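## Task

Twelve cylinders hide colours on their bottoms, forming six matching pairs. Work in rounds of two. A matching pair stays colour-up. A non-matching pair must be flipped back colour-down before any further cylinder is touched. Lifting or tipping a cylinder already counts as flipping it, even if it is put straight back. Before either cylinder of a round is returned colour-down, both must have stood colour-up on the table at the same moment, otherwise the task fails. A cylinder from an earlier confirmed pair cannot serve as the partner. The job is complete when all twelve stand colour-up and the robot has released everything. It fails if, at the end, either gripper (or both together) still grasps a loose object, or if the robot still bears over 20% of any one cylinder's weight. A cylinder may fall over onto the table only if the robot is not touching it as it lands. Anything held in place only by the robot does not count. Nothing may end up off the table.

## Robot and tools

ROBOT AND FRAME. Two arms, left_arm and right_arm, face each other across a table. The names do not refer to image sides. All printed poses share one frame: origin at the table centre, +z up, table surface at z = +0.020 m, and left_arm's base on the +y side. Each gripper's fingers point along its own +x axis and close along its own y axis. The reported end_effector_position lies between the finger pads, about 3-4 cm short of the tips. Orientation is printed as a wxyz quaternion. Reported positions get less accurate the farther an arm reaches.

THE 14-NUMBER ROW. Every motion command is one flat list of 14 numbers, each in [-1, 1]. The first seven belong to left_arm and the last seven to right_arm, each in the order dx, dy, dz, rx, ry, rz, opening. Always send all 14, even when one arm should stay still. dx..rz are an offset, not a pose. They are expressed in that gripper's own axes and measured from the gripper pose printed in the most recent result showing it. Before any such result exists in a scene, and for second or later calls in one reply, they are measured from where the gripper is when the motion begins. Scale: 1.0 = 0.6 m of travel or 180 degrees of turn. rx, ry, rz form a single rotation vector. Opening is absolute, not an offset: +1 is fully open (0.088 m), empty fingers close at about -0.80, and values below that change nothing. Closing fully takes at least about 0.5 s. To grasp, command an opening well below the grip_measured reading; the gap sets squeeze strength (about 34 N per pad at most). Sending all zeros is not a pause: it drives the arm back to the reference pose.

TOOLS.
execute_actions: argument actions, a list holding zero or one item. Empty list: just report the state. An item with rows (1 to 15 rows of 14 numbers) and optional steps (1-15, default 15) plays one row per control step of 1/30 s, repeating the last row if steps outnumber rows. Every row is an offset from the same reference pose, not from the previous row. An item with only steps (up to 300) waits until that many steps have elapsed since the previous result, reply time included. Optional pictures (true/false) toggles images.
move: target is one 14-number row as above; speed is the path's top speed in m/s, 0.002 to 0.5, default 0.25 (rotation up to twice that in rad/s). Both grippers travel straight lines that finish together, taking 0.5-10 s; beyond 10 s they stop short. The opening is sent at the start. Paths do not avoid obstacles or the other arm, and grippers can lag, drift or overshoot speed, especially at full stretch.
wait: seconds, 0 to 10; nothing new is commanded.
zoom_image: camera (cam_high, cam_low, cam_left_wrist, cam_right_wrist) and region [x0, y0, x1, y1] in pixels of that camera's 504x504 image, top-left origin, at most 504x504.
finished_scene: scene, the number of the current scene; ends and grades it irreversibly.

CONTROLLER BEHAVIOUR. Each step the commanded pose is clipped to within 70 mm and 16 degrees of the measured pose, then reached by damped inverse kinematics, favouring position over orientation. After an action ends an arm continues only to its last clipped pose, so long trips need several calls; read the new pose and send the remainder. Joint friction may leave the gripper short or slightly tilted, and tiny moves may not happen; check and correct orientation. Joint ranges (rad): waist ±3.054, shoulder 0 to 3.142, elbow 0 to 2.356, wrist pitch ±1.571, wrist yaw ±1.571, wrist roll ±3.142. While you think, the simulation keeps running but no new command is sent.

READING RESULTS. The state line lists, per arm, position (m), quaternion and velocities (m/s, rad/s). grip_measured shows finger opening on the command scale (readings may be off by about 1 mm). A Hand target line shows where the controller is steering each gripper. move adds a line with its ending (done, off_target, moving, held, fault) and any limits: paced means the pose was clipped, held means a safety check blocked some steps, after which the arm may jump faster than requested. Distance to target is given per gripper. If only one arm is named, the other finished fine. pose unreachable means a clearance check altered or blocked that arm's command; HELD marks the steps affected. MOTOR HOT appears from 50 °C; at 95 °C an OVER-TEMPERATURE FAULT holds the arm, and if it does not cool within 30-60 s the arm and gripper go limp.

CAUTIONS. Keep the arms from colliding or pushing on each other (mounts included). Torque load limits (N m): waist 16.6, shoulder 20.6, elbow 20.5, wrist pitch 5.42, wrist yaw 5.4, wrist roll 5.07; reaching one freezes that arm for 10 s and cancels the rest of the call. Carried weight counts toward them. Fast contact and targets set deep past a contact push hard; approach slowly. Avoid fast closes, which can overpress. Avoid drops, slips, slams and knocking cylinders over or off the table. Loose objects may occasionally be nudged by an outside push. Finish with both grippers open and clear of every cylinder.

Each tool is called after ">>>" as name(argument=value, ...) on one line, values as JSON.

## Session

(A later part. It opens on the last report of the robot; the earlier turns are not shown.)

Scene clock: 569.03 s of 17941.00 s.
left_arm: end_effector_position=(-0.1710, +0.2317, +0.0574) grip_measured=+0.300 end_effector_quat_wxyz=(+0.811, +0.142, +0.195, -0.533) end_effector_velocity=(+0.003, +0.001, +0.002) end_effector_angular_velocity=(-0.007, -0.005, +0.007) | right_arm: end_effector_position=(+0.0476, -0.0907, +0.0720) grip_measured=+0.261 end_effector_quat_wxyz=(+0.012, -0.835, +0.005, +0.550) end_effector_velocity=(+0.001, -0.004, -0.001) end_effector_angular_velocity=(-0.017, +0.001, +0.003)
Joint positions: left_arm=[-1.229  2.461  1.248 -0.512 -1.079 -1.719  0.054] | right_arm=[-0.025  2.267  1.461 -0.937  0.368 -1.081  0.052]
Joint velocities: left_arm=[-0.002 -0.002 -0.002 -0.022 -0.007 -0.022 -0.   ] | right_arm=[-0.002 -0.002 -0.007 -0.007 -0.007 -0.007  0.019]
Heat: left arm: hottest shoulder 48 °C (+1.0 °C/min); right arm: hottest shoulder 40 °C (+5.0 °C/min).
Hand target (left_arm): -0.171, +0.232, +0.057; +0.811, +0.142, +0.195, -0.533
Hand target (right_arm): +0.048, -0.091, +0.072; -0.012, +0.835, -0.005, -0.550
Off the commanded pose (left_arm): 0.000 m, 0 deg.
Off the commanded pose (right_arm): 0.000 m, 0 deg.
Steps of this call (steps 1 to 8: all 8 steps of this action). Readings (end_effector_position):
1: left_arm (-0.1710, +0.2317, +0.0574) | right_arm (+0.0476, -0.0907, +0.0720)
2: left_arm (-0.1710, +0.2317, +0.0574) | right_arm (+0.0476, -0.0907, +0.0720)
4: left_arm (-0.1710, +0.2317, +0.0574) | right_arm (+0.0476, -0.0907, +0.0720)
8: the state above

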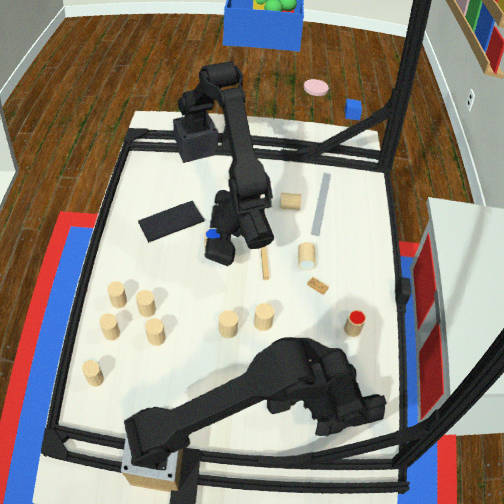

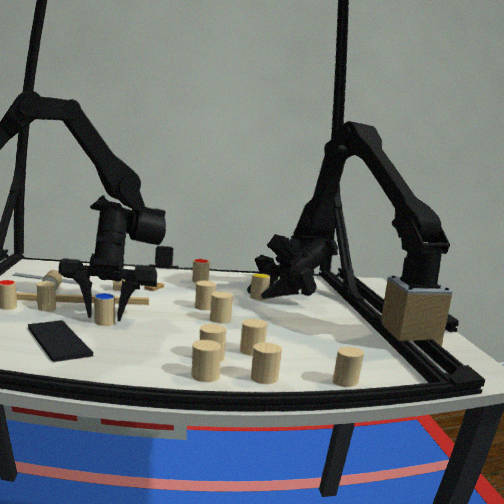

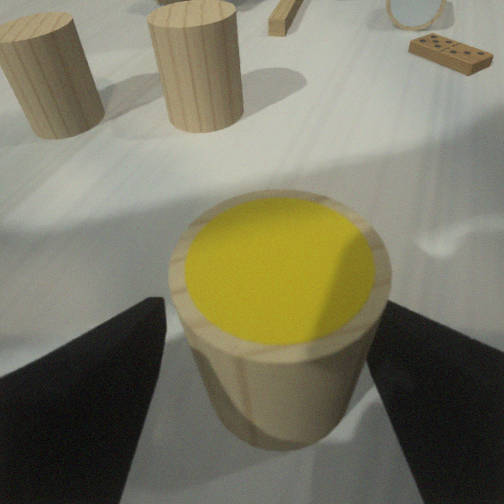

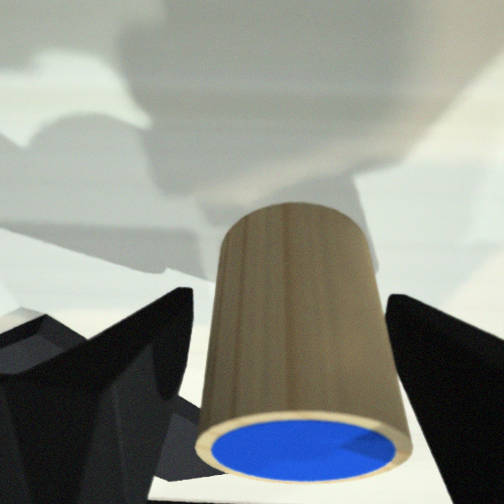

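>>> execute_actions(actions=[{"rows":[[0,0,0,0,0,0,-0.3, 0,0,0,0,0,0,-0.3]],"steps":7}], pictures=false)

>>> move(target=[-0.024,0,0.044,-0.005,0,0,-0.3, -0.05,0,-0.022,0,0,0,-0.3], speed=0.2)

>>> move(target=[-0.005,-0.01,-0.013,0,0.5,0,-0.3, 0.056,0,-0.006,0,-0.503,0,-0.3], speed=0.5)

>>> move(target=[0.022,0,0.011,0,0,0,-0.3, 0.015,0,-0.034,0,0,0,-0.3], speed=0.04)

>>> execute_actions(actions=[{"rows":[[0,0,0,0,0,0,0.5, 0,0,0,0,0,0,0.5]],"steps":6}], pictures=false)

>>> move(target=[-0.022,0,-0.011,0,0,0,0.5, -0.016,0,0.033,0,0,0,0.5], speed=0.2)

>>> move(target=[0.048,-0.008,-0.007,0,-0.498,0,0.5, 0.037,-0.004,0.009,0,0.5,0,0.5], speed=0.5)

Scene clock: 584.47 s of 17941.00 s.
left_arm: end_effector_position=(-0.1710, +0.2316, +0.0574) grip_measured=+0.020 end_effector_quat_wxyz=(+0.811, +0.142, +0.194, -0.533) end_effector_velocity=(+0.003, +0.002, +0.000) end_effector_angular_velocity=(+0.011, -0.012, +0.002) | right_arm: end_effector_position=(+0.0477, -0.0909, +0.0720) grip_measured=+0.001 end_effector_quat_wxyz=(+0.012, -0.835, +0.005, +0.550) end_effector_velocity=(-0.000, +0.000, -0.002) end_effector_angular_velocity=(-0.009, +0.007, +0.016)
Joint positions: left_arm=[-1.229  2.461  1.248 -0.512 -1.08  -1.719  0.04 ] | right_arm=[-0.025  2.267  1.461 -0.938  0.369 -1.081  0.039]
Joint velocities: left_arm=[-0.002 -0.002 -0.002 -0.022  0.007 -0.007 -0.   ] | right_arm=[-0.002  0.002 -0.002  0.007 -0.007 -0.022 -0.001]
Heat: left arm: hottest shoulder 48 °C (+1.0 °C/min); right arm: hottest shoulder 41 °C (+5.1 °C/min).
Hand target (left_arm): -0.171, +0.232, +0.057; +0.811, +0.142, +0.194, -0.533
Hand target (right_arm): +0.048, -0.091, +0.072; -0.012, +0.835, -0.005, -0.550
Off the commanded pose (left_arm): 0.000 m, 0 deg.
Off the commanded pose (right_arm): 0.000 m, 0 deg.
Steps of this call (steps 1 to 90: nothing new was sent; then 12.20 s passed at rest; steps 91 to 97: all 7 steps of this action). Readings (end_effector_position):
91: left_arm (-0.1710, +0.2317, +0.0573) | right_arm (+0.0476, -0.0907, +0.0719)
92: left_arm (-0.1710, +0.2316, +0.0574) | right_arm (+0.0476, -0.0907, +0.0719)
94: left_arm (-0.1710, +0.2316, +0.0574) | right_arm (+0.0477, -0.0908, +0.0719)
97: the state above

Scene clock: 585.50 s of 17941.00 s.
left_arm: end_effector_position=(-0.1714, +0.2315, +0.0832) grip_measured=+0.019 end_effector_quat_wxyz=(+0.813, +0.139, +0.196, -0.531) end_effector_velocity=(-0.003, -0.002, +0.003) end_effector_angular_velocity=(-0.030, +0.020, -0.003) | right_arm: end_effector_position=(+0.0497, -0.0952, +0.0969) grip_measured=+0.001 end_effector_quat_wxyz=(+0.003, -0.838, +0.011, +0.546) end_effector_velocity=(-0.001, -0.004, +0.000) end_effector_angular_velocity=(-0.019, +0.017, -0.000)
Joint positions: left_arm=[-1.229  2.387  1.246 -0.593 -1.079 -1.734  0.04 ] | right_arm=[-0.025  2.221  1.49  -1.037  0.369 -1.081  0.039]
Joint velocities: left_arm=[-0.002 -0.002 -0.002  0.022 -0.022 -0.007 -0.   ] | right_arm=[-0.002 -0.007 -0.007 -0.007 -0.022 -0.007 -0.   ]
Heat: left arm: hottest shoulder 48 °C (+1.0 °C/min); right arm: hottest shoulder 41 °C (+5.1 °C/min).
Hand target (left_arm): -0.172, +0.232, +0.088; +0.812, +0.135, +0.198, -0.532
Hand target (right_arm): +0.048, -0.091, +0.105; -0.012, +0.835, -0.005, -0.550
Off the commanded pose (left_arm): 0.004 m, 1 deg.
Off the commanded pose (right_arm): 0.009 m, 1 deg.
move: off_target (right_arm)

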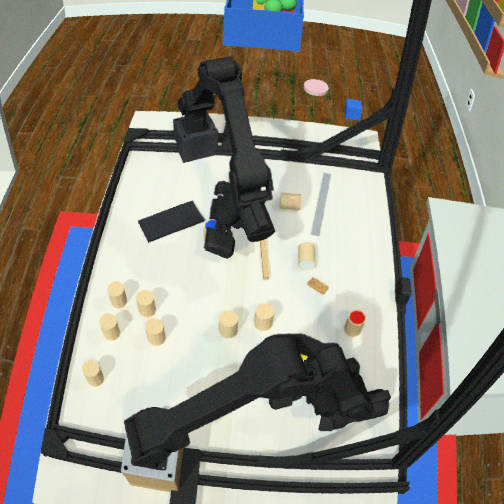

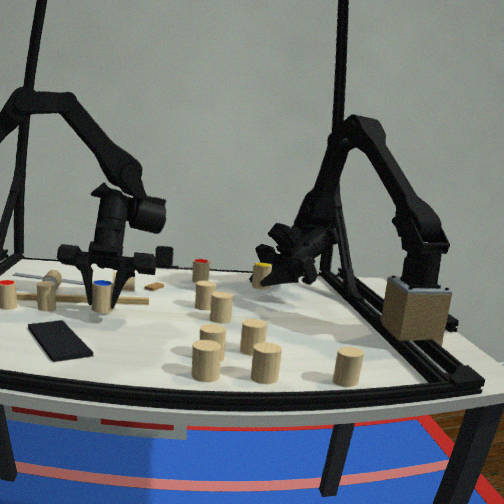

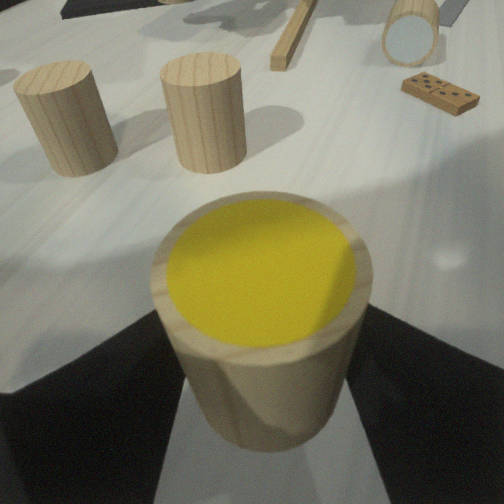

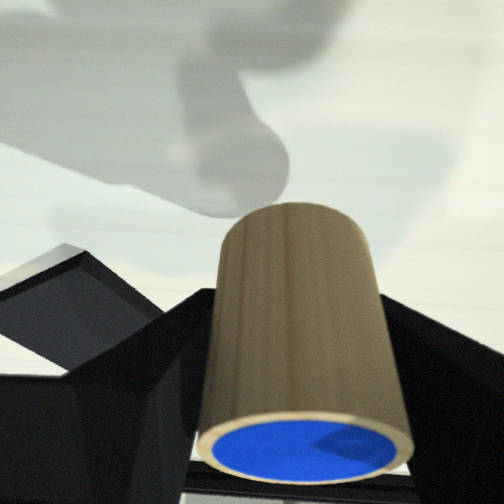

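Scene clock: 587.70 s of 17941.00 s.
left_arm: end_effector_position=(-0.1773, +0.2350, +0.0786) grip_measured=+0.019 end_effector_quat_wxyz=(+0.442, +0.473, +0.710, -0.277) end_effector_velocity=(-0.002, +0.001, -0.001) end_effector_angular_velocity=(+0.004, +0.004, +0.006) | right_arm: end_effector_position=(+0.0678, -0.0956, +0.0719) grip_measured=+0.001 end_effector_quat_wxyz=(+0.009, -0.208, +0.003, +0.978) end_effector_velocity=(-0.001, -0.001, +0.002) end_effector_angular_velocity=(+0.000, +0.026, +0.006)
Joint positions: left_arm=[-0.717  2.365  1.519 -0.958  0.417 -1.093  0.04 ] | right_arm=[-0.609  2.378  1.26  -0.745 -1.131 -1.89   0.039]
Joint velocities: left_arm=[-0.002  0.002 -0.002  0.007  0.007 -0.007 -0.   ] | right_arm=[-0.002  0.012  0.012 -0.037 -0.022 -0.037 -0.001]
Heat: left arm: hottest shoulder 49 °C (+2.0 °C/min); right arm: hottest shoulder 41 °C (+4.0 °C/min).
Hand target (left_arm): -0.178, +0.234, +0.078; +0.440, +0.473, +0.712, -0.277
Hand target (right_arm): +0.068, -0.095, +0.069; +0.009, -0.205, +0.006, +0.979
Off the commanded pose (left_arm): 0.002 m, 1 deg.
Off the commanded pose (right_arm): 0.004 m, 1 deg.
move: done

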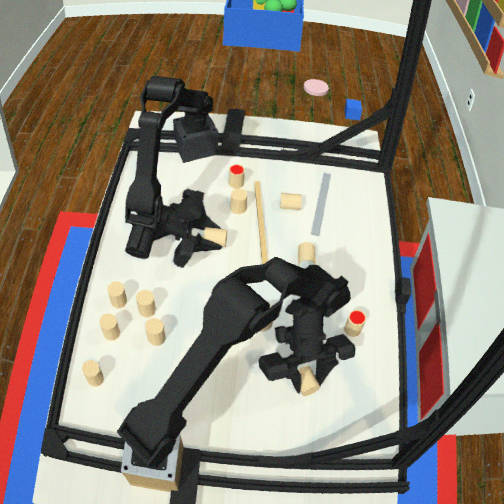

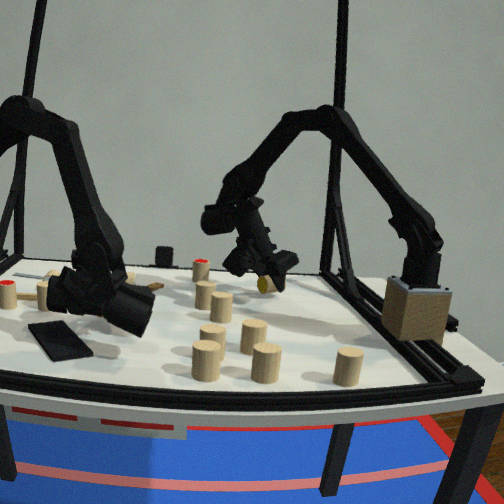

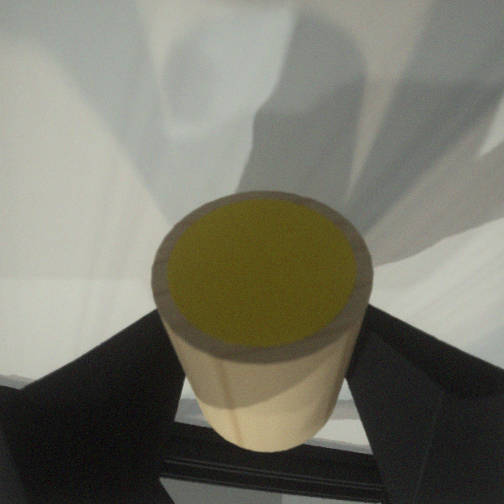

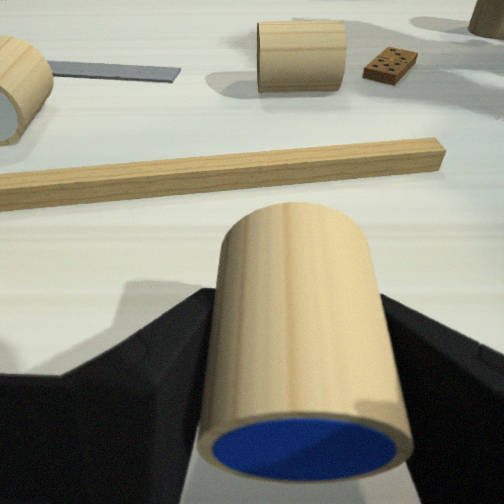

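Scene clock: 588.50 s of 17941.00 s.
left_arm: end_effector_position=(-0.1790, +0.2331, +0.0687) grip_measured=+0.019 end_effector_quat_wxyz=(+0.441, +0.470, +0.711, -0.282) end_effector_velocity=(+0.006, +0.003, -0.002) end_effector_angular_velocity=(+0.005, -0.031, -0.014) | right_arm: end_effector_position=(+0.0677, -0.0956, +0.0558) grip_measured=+0.001 end_effector_quat_wxyz=(+0.010, -0.208, -0.000, +0.978) end_effector_velocity=(+0.001, +0.003, +0.002) end_effector_angular_velocity=(+0.020, +0.005, -0.002)
Joint positions: left_arm=[-0.717  2.387  1.516 -0.922  0.417 -1.092  0.04 ] | right_arm=[-0.609  2.424  1.26  -0.693 -1.133 -1.89   0.039]
Joint velocities: left_arm=[-0.002  0.002 -0.002 -0.022 -0.022  0.007 -0.   ] | right_arm=[-0.002 -0.002  0.002  0.007 -0.007 -0.007 -0.   ]
Heat: left arm: hottest shoulder 49 °C (+2.0 °C/min); right arm: hottest shoulder 41 °C (+4.1 °C/min).
Hand target (left_arm): -0.177, +0.235, +0.064; +0.442, +0.473, +0.710, -0.277
Hand target (right_arm): +0.068, -0.096, +0.050; +0.009, -0.208, +0.003, +0.978
Off the commanded pose (left_arm): 0.006 m, 1 deg.
Off the commanded pose (right_arm): 0.006 m, 0 deg.
move: done

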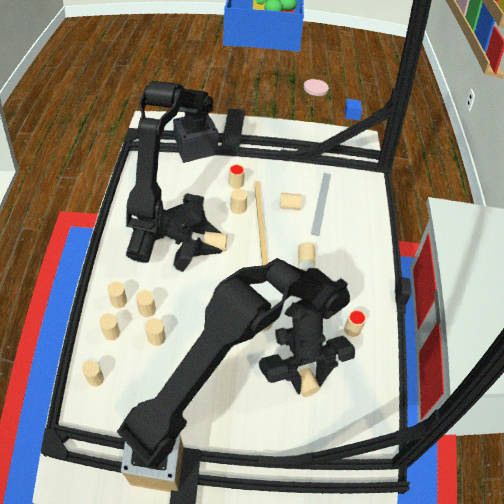

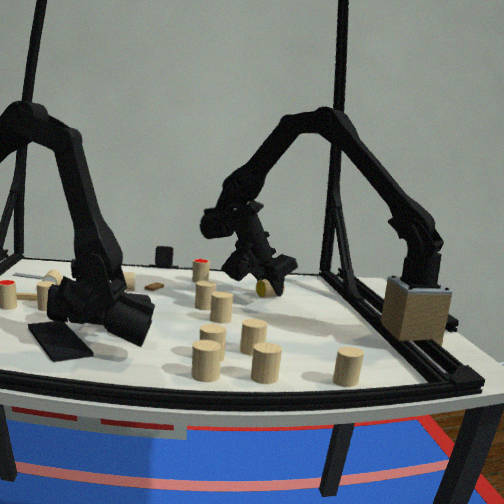

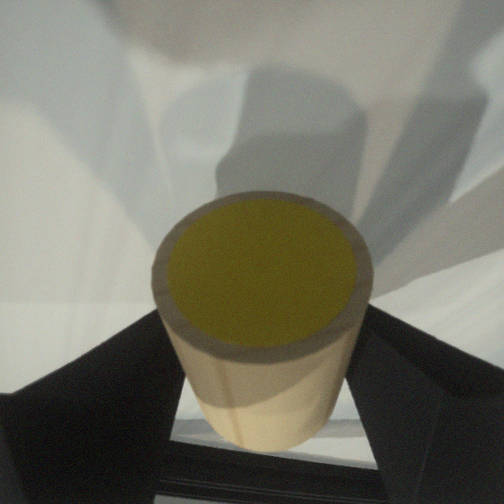

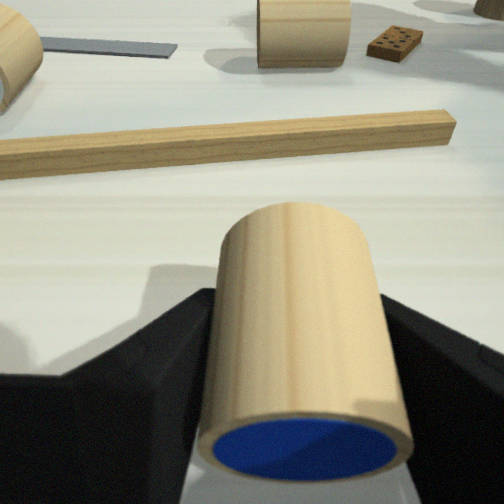

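Scene clock: 588.70 s of 17941.00 s.
left_arm: end_effector_position=(-0.1789, +0.2331, +0.0687) grip_measured=+0.391 end_effector_quat_wxyz=(+0.441, +0.470, +0.711, -0.282) end_effector_velocity=(-0.000, -0.001, -0.000) end_effector_angular_velocity=(-0.007, -0.010, +0.016) | right_arm: end_effector_position=(+0.0677, -0.0955, +0.0557) grip_measured=+0.399 end_effector_quat_wxyz=(+0.010, -0.208, -0.001, +0.978) end_effector_velocity=(+0.001, +0.000, +0.000) end_effector_angular_velocity=(+0.003, -0.007, +0.003)
Joint positions: left_arm=[-0.717  2.387  1.516 -0.922  0.417 -1.092  0.058] | right_arm=[-0.609  2.424  1.26  -0.692 -1.133 -1.89   0.059]
Joint velocities: left_arm=[-0.002 -0.002 -0.002  0.007 -0.007 -0.022  0.175] | right_arm=[-0.002 -0.002  0.002 -0.007  0.007 -0.007  0.164]
Heat: left arm: hottest shoulder 49 °C (+2.0 °C/min); right arm: hottest shoulder 41 °C (+4.0 °C/min).
Hand target (left_arm): -0.179, +0.233, +0.069; +0.441, +0.470, +0.711, -0.282
Hand target (right_arm): +0.068, -0.096, +0.056; +0.010, -0.208, -0.000, +0.978
Off the commanded pose (left_arm): 0.000 m, 0 deg.
Off the commanded pose (right_arm): 0.000 m, 0 deg.
Steps of this call (steps 1 to 6: all 6 steps of this action). Readings (end_effector_position):
1: left_arm (-0.1790, +0.2331, +0.0687) | right_arm (+0.0677, -0.0956, +0.0558)
2: left_arm (-0.1790, +0.2331, +0.0687) | right_arm (+0.0677, -0.0956, +0.0558)
4: left_arm (-0.1788, +0.2332, +0.0686) | right_arm (+0.0677, -0.0955, +0.0557)
6: the state above

Scene clock: 589.87 s of 17941.00 s.
left_arm: end_effector_position=(-0.1758, +0.2366, +0.0768) grip_measured=+0.500 end_effector_quat_wxyz=(+0.442, +0.475, +0.710, -0.273) end_effector_velocity=(+0.002, +0.002, +0.000) end_effector_angular_velocity=(+0.002, -0.013, +0.002) | right_arm: end_effector_position=(+0.0675, -0.0965, +0.0724) grip_measured=+0.500 end_effector_quat_wxyz=(+0.008, -0.207, +0.006, +0.978) end_effector_velocity=(-0.001, -0.001, +0.002) end_effector_angular_velocity=(+0.014, +0.008, +0.009)
Joint positions: left_arm=[-0.717  2.369  1.516 -0.961  0.417 -1.092  0.063] | right_arm=[-0.609  2.378  1.26  -0.752 -1.133 -1.891  0.063]
Joint velocities: left_arm=[-0.002 -0.002 -0.002 -0.007 -0.007 -0.007 -0.   ] | right_arm=[ 0.002 -0.002 -0.002 -0.007 -0.007 -0.022 -0.   ]
Heat: left arm: hottest shoulder 49 °C (+2.0 °C/min); right arm: hottest shoulder 41 °C (+4.0 °C/min).
Hand target (left_arm): -0.179, +0.233, +0.084; +0.441, +0.470, +0.711, -0.282
Hand target (right_arm): +0.068, -0.096, +0.078; +0.010, -0.208, -0.001, +0.978
Off the commanded pose (left_arm): 0.008 m, 1 deg.
Off the commanded pose (right_arm): 0.005 m, 1 deg.
move: done

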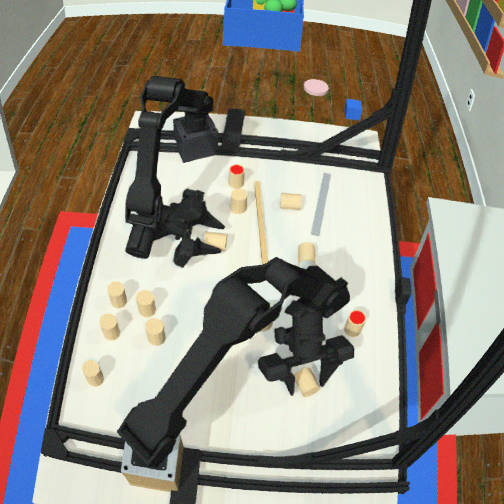

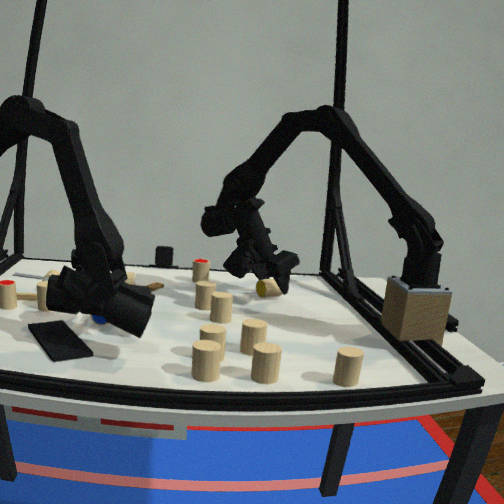

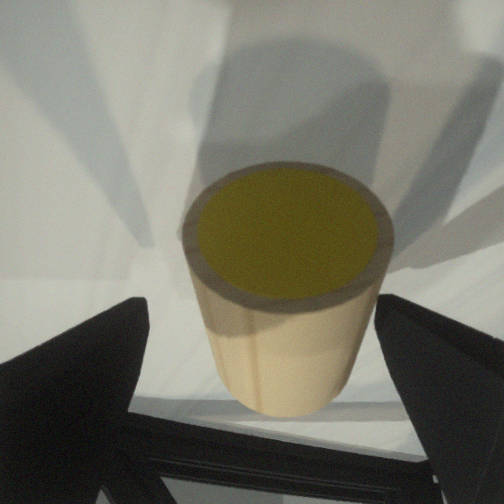

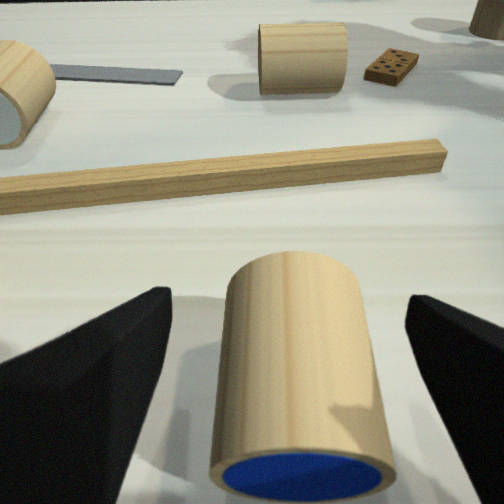

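Scene clock: 592.03 s of 17941.00 s.
left_arm: end_effector_position=(-0.1864, +0.2533, +0.0535) grip_measured=+0.500 end_effector_quat_wxyz=(+0.812, +0.147, +0.198, -0.530) end_effector_velocity=(+0.003, +0.000, +0.004) end_effector_angular_velocity=(-0.021, -0.021, +0.009) | right_arm: end_effector_position=(+0.0440, -0.0952, +0.0710) grip_measured=+0.500 end_effector_quat_wxyz=(+0.005, -0.834, +0.008, +0.551) end_effector_velocity=(+0.003, -0.001, +0.002) end_effector_angular_velocity=(-0.015, -0.014, +0.006)
Joint positions: left_arm=[-1.297  2.514  1.346 -0.685 -1.052 -1.86   0.063] | right_arm=[-0.015  2.269  1.46  -0.95   0.358 -1.075  0.064]
Joint velocities: left_arm=[-0.002  0.007  0.012 -0.051 -0.022 -0.037 -0.   ] | right_arm=[-0.002  0.002  0.007 -0.022  0.007 -0.007 -0.   ]
Heat: left arm: hottest shoulder 49 °C (+2.0 °C/min); right arm: hottest shoulder 41 °C (+4.0 °C/min).
Hand target (left_arm): -0.187, +0.252, +0.052; +0.813, +0.146, +0.195, -0.529
Hand target (right_arm): +0.044, -0.095, +0.067; -0.003, +0.837, -0.010, -0.548
Off the commanded pose (left_arm): 0.003 m, 1 deg.
Off the commanded pose (right_arm): 0.003 m, 1 deg.
move: done

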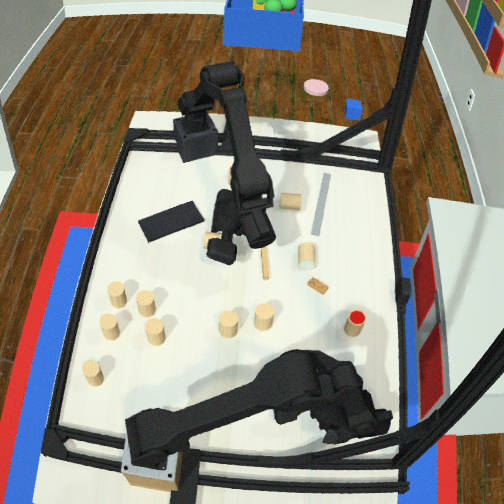

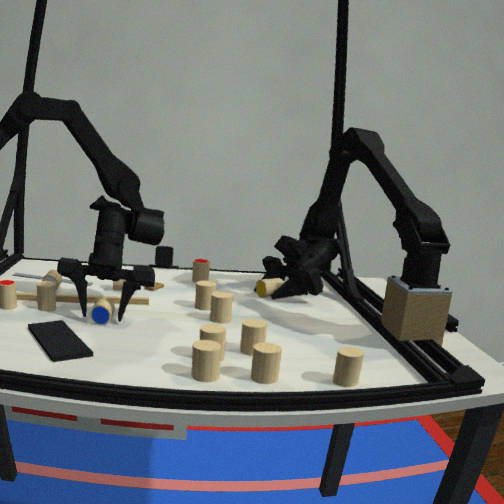

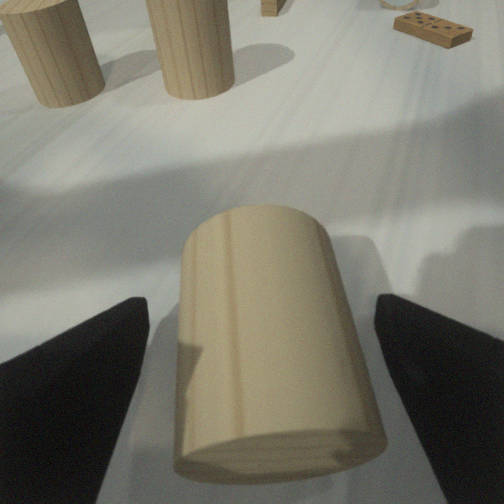

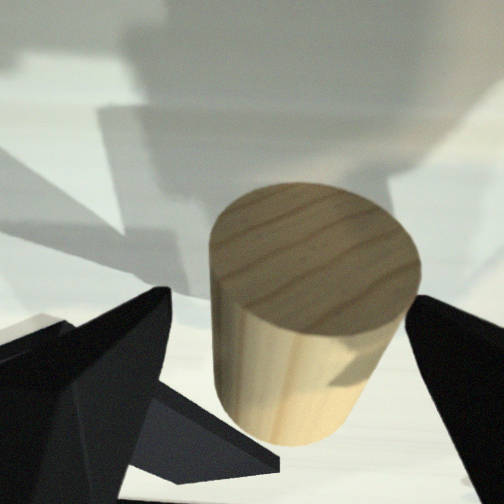

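>>> execute_actions(actions=[])

Scene clock: 616.23 s of 17941.00 s.
left_arm: end_effector_position=(-0.1864, +0.2533, +0.0535) grip_measured=+0.500 end_effector_quat_wxyz=(+0.812, +0.146, +0.197, -0.530) end_effector_velocity=(+0.001, +0.002, -0.000) end_effector_angular_velocity=(+0.006, +0.001, +0.003) | right_arm: end_effector_position=(+0.0441, -0.0954, +0.0707) grip_measured=+0.500 end_effector_quat_wxyz=(+0.005, -0.835, +0.009, +0.551) end_effector_velocity=(+0.001, -0.002, +0.001) end_effector_angular_velocity=(-0.006, -0.010, +0.011)
Joint positions: left_arm=[-1.297  2.515  1.348 -0.688 -1.053 -1.862  0.063] | right_arm=[-0.015  2.271  1.461 -0.951  0.359 -1.074  0.064]
Joint velocities: left_arm=[-0.002 -0.002 -0.002 -0.007  0.007 -0.007 -0.   ] | right_arm=[ 0.002 -0.002 -0.002 -0.007  0.007 -0.007 -0.   ]
Heat: left arm: hottest shoulder 48 °C (-1.0 °C/min); right arm: hottest shoulder 40 °C (+1.0 °C/min).
Hand target (left_arm): -0.187, +0.252, +0.052; +0.813, +0.145, +0.196, -0.529
Hand target (right_arm): +0.044, -0.095, +0.067; -0.003, +0.837, -0.010, -0.548
Off the commanded pose (left_arm): 0.003 m, 1 deg.
Off the commanded pose (right_arm): 0.003 m, 1 deg.
Steps of this call (steps 1 to 90: nothing new was sent; then 21.20 s passed at rest). Readings (end_effector_position):
1: left_arm (-0.1864, +0.2533, +0.0536) | right_arm (+0.0441, -0.0953, +0.0710)
2: left_arm (-0.1863, +0.2533, +0.0535) | right_arm (+0.0440, -0.0952, +0.0711)
4: left_arm (-0.1863, +0.2533, +0.0535) | right_arm (+0.0441, -0.0954, +0.0710)
8: left_arm (-0.1864, +0.2533, +0.0536) | right_arm (+0.0442, -0.0954, +0.0709)
90: the state above

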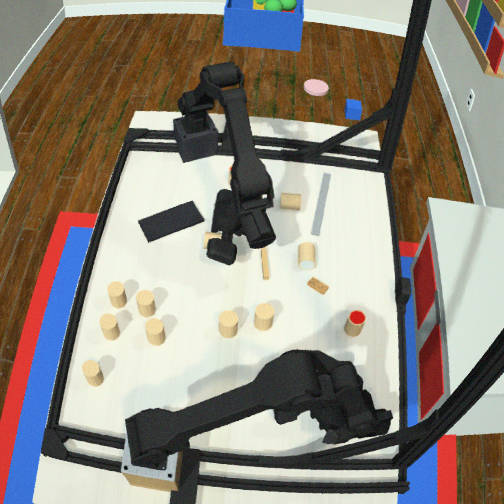

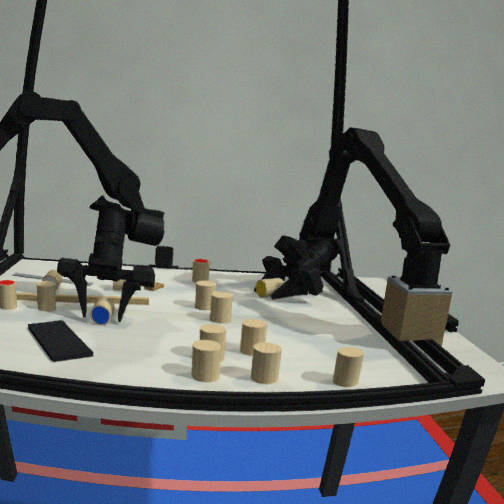

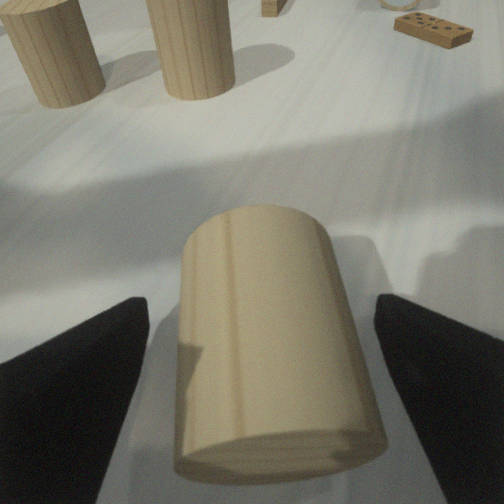

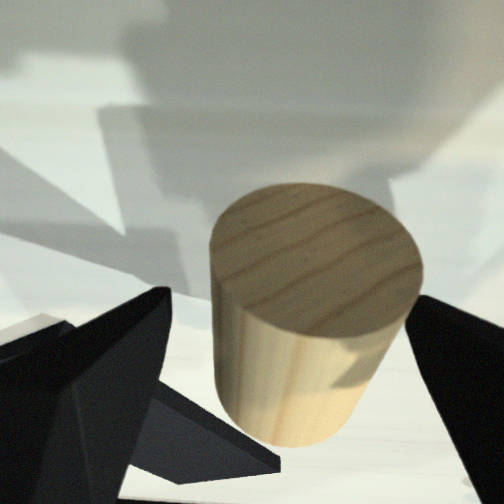

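>>> execute_actions(actions=[{"rows":[[0,0,0,0,0,0,-0.3,0,0,0,0,0,0,-0.3]],"steps":8}], pictures=false)

>>> move(target=[-0.054,0,0.097,-0.01,0,0,-0.3,-0.056,0,-0.025,0,0,0,-0.3], speed=0.2)

>>> move(target=[0.353,0.295,0.232,0,0.5,0,-0.3,0.054,0,0.005,0,-0.505,0,-0.3], speed=0.5)

>>> move(target=[0.078,0,0.042,0,0,0,-0.3,0.008,0,-0.018,0,0,0,-0.3], speed=0.1)

Scene clock: 633.47 s of 17941.00 s.
left_arm: end_effector_position=(-0.1862, +0.2533, +0.0535) grip_measured=+0.009 end_effector_quat_wxyz=(+0.812, +0.147, +0.196, -0.530) end_effector_velocity=(+0.002, +0.001, +0.001) end_effector_angular_velocity=(-0.006, -0.008, -0.001) | right_arm: end_effector_position=(+0.0442, -0.0954, +0.0705) grip_measured=+0.002 end_effector_quat_wxyz=(+0.005, -0.835, +0.009, +0.551) end_effector_velocity=(+0.000, -0.001, +0.001) end_effector_angular_velocity=(-0.008, +0.006, +0.003)
Joint positions: left_arm=[-1.297  2.515  1.348 -0.688 -1.054 -1.862  0.039] | right_arm=[-0.015  2.272  1.461 -0.951  0.359 -1.074  0.039]
Joint velocities: left_arm=[-0.002 -0.002 -0.007 -0.007 -0.007 -0.007 -0.   ] | right_arm=[-0.002 -0.002  0.002 -0.007 -0.007 -0.007 -0.   ]
Heat: left arm: hottest shoulder 47 °C (-1.0 °C/min); right arm: hottest shoulder 39 °C (-1.0 °C/min).
Hand target (left_arm): -0.186, +0.253, +0.054; +0.812, +0.146, +0.197, -0.530
Hand target (right_arm): +0.044, -0.095, +0.071; -0.005, +0.835, -0.009, -0.551
Off the commanded pose (left_arm): 0.000 m, 0 deg.
Off the commanded pose (right_arm): 0.000 m, 0 deg.
Steps of this call (steps 1 to 90: nothing new was sent; then 13.97 s passed at rest; steps 91 to 98: all 8 steps of this action). Readings (end_effector_position):
91: left_arm (-0.1863, +0.2533, +0.0535) | right_arm (+0.0442, -0.0954, +0.0705)
92: left_arm (-0.1863, +0.2533, +0.0535) | right_arm (+0.0441, -0.0953, +0.0705)
94: left_arm (-0.1863, +0.2533, +0.0535) | right_arm (+0.0442, -0.0954, +0.0705)
98: the state above

Scene clock: 634.53 s of 17941.00 s.
left_arm: end_effector_position=(-0.1850, +0.2537, +0.1141) grip_measured=+0.009 end_effector_quat_wxyz=(+0.816, +0.141, +0.199, -0.524) end_effector_velocity=(+0.000, +0.000, +0.003) end_effector_angular_velocity=(-0.009, +0.002, -0.001) | right_arm: end_effector_position=(+0.0461, -0.0994, +0.0994) grip_measured=+0.002 end_effector_quat_wxyz=(-0.004, -0.838, +0.015, +0.546) end_effector_velocity=(+0.001, -0.003, -0.000) end_effector_angular_velocity=(-0.019, +0.016, -0.005)
Joint positions: left_arm=[-1.297  2.349  1.341 -0.869 -1.053 -1.894  0.039] | right_arm=[-0.015  2.219  1.498 -1.063  0.359 -1.074  0.039]
Joint velocities: left_arm=[-0.002 -0.007 -0.002 -0.007 -0.007 -0.007  0.   ] | right_arm=[-0.007 -0.002 -0.002 -0.007 -0.022 -0.007 -0.   ]
Heat: left arm: hottest shoulder 47 °C (-1.0 °C/min); right arm: hottest shoulder 39 °C (-1.0 °C/min).
Hand target (left_arm): -0.189, +0.253, +0.120; +0.814, +0.134, +0.205, -0.526
Hand target (right_arm): +0.045, -0.095, +0.107; -0.005, +0.835, -0.009, -0.551
Off the commanded pose (left_arm): 0.007 m, 1 deg.
Off the commanded pose (right_arm): 0.009 m, 1 deg.
move: off_target (right_arm)

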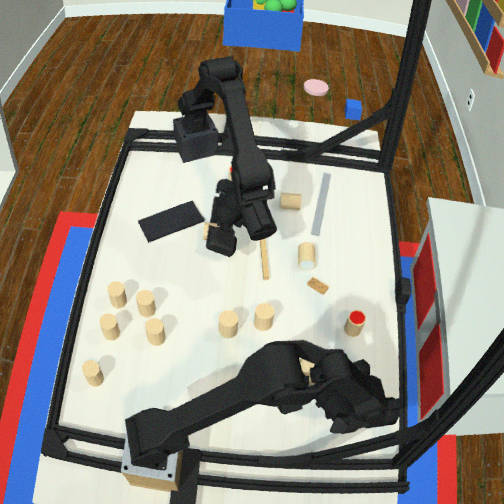

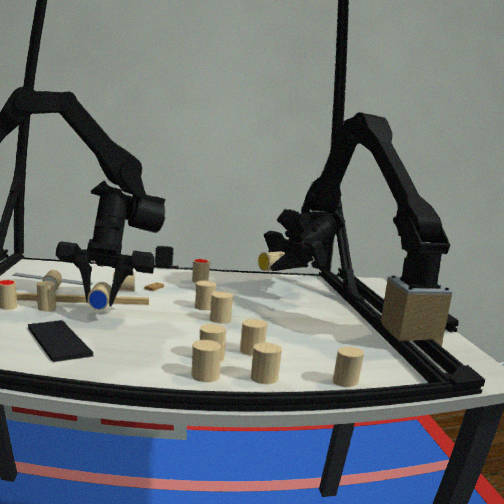

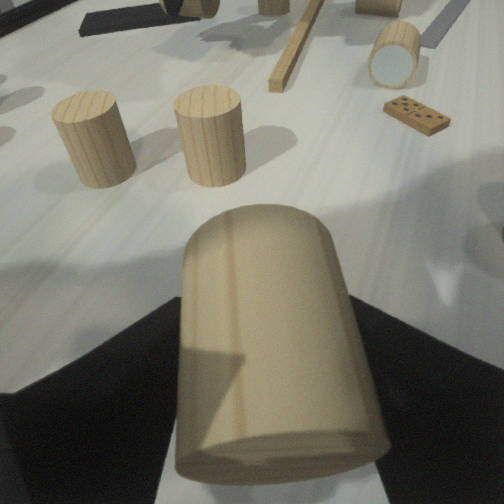

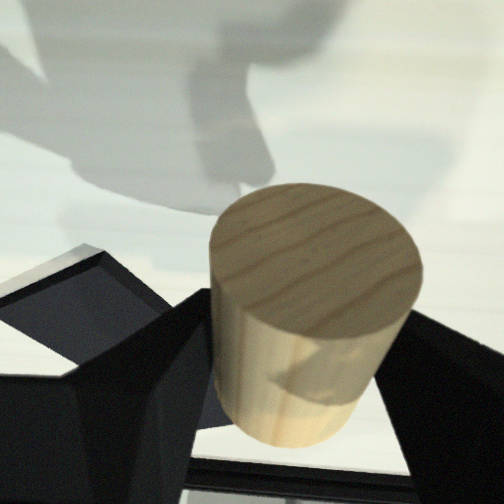

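Scene clock: 636.80 s of 17941.00 s.
left_arm: end_effector_position=(+0.0827, +0.0951, +0.1453) grip_measured=+0.009 end_effector_quat_wxyz=(+0.446, +0.469, +0.713, -0.270) end_effector_velocity=(+0.000, +0.007, +0.000) end_effector_angular_velocity=(+0.040, -0.004, -0.012) | right_arm: end_effector_position=(+0.0574, -0.1005, +0.0725) grip_measured=+0.002 end_effector_quat_wxyz=(+0.006, -0.204, +0.011, +0.979) end_effector_velocity=(-0.000, -0.005, -0.001) end_effector_angular_velocity=(-0.038, +0.013, -0.001)
Joint positions: left_arm=[-0.003  2.457  1.962 -1.522  0.169 -0.41   0.039] | right_arm=[-0.582  2.362  1.224 -0.696 -1.143 -1.838  0.039]
Joint velocities: left_arm=[-0.002  0.012  0.007 -0.037 -0.007  0.007 -0.   ] | right_arm=[-0.002  0.012  0.002 -0.037 -0.007 -0.007 -0.   ]
Heat: left arm: hottest shoulder 47 °C (-1.0 °C/min); right arm: hottest shoulder 40 °C (+0.0 °C/min).
Hand target (left_arm): +0.081, +0.094, +0.145; +0.444, +0.470, +0.714, -0.271
Hand target (right_arm): +0.058, -0.100, +0.070; +0.007, -0.201, +0.014, +0.979
Off the commanded pose (left_arm): 0.006 m, 1 deg.
Off the commanded pose (right_arm): 0.004 m, 1 deg.
move: done

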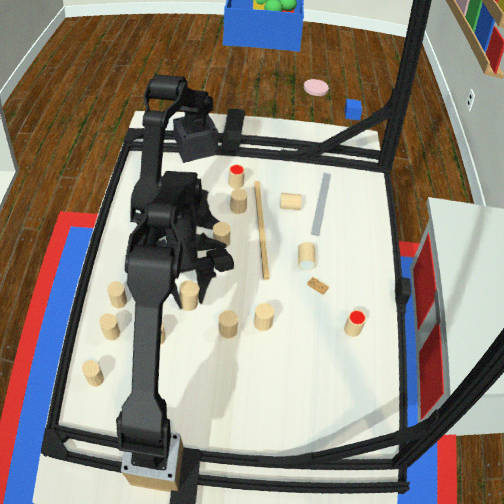

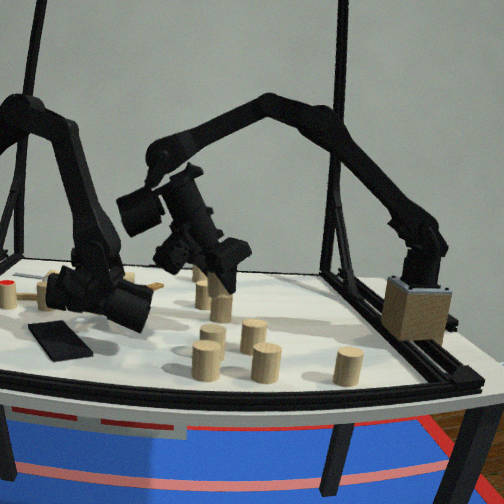

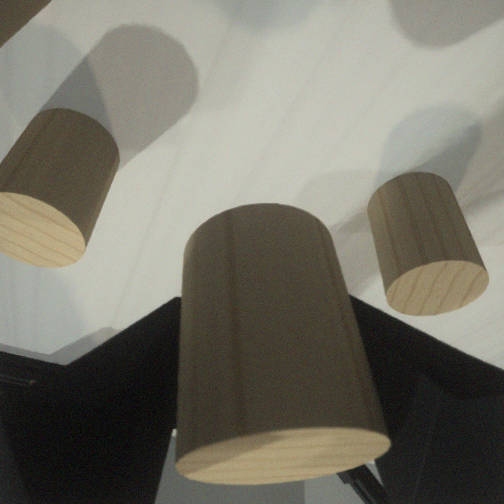

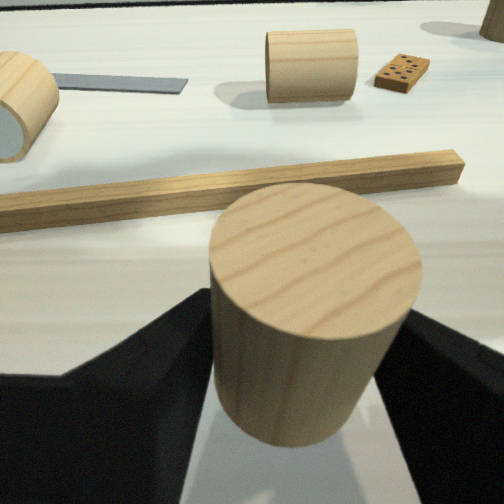

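Scene clock: 637.73 s of 17941.00 s.
left_arm: end_effector_position=(+0.0834, +0.0931, +0.0950) grip_measured=+0.009 end_effector_quat_wxyz=(+0.448, +0.467, +0.712, -0.273) end_effector_velocity=(+0.002, -0.000, -0.002) end_effector_angular_velocity=(+0.001, -0.029, +0.008) | right_arm: end_effector_position=(+0.0575, -0.0995, +0.0651) grip_measured=+0.002 end_effector_quat_wxyz=(+0.007, -0.205, +0.006, +0.979) end_effector_velocity=(-0.001, +0.001, +0.001) end_effector_angular_velocity=(+0.015, +0.006, +0.004)
Joint positions: left_arm=[-0.001  2.531  1.894 -1.372  0.169 -0.408  0.039] | right_arm=[-0.582  2.382  1.224 -0.665 -1.143 -1.838  0.039]
Joint velocities: left_arm=[-0.002  0.002 -0.002  0.007 -0.022 -0.022 -0.   ] | right_arm=[ 0.002 -0.002 -0.002  0.007 -0.007 -0.007 -0.   ]
Heat: left arm: hottest shoulder 48 °C (+0.0 °C/min); right arm: hottest shoulder 39 °C (-1.0 °C/min).
Hand target (left_arm): +0.085, +0.095, +0.092; +0.446, +0.469, +0.713, -0.270
Hand target (right_arm): +0.057, -0.101, +0.061; +0.006, -0.204, +0.011, +0.979
Off the commanded pose (left_arm): 0.004 m, 0 deg.
Off the commanded pose (right_arm): 0.005 m, 1 deg.
move: done

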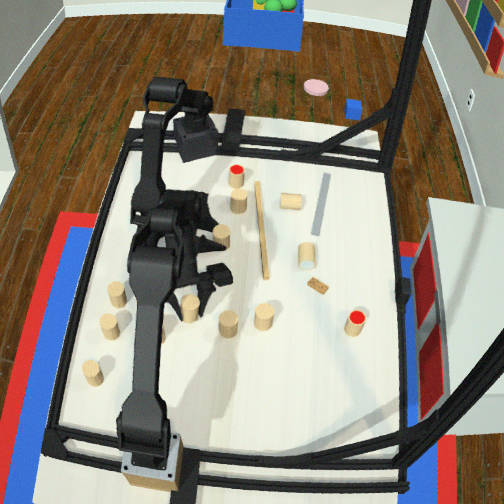

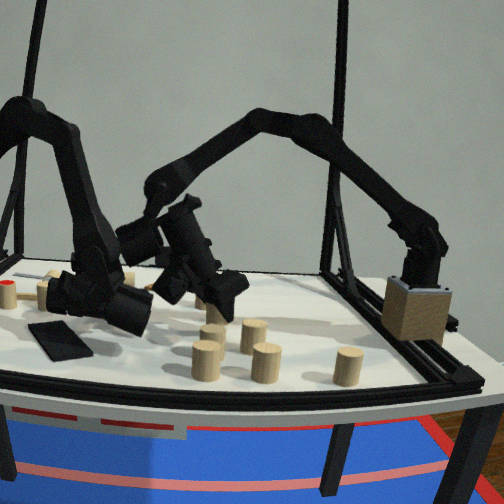

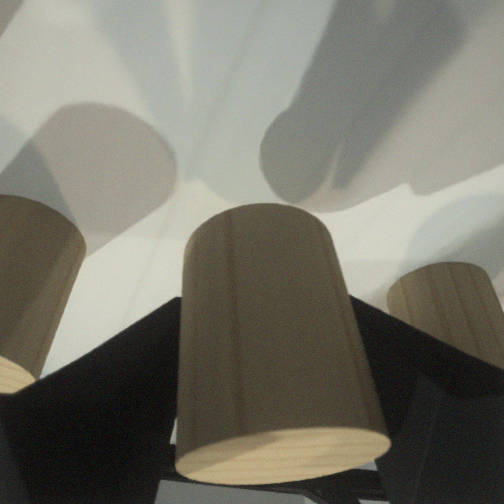

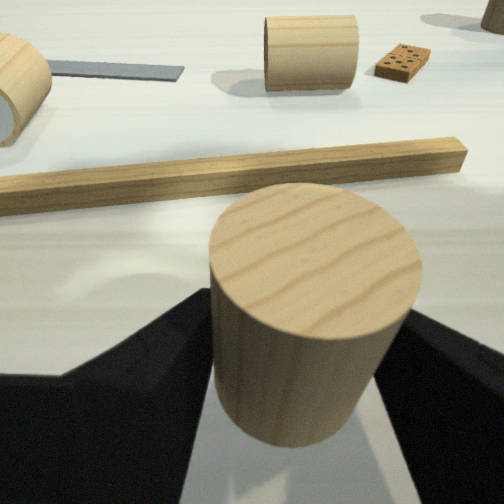

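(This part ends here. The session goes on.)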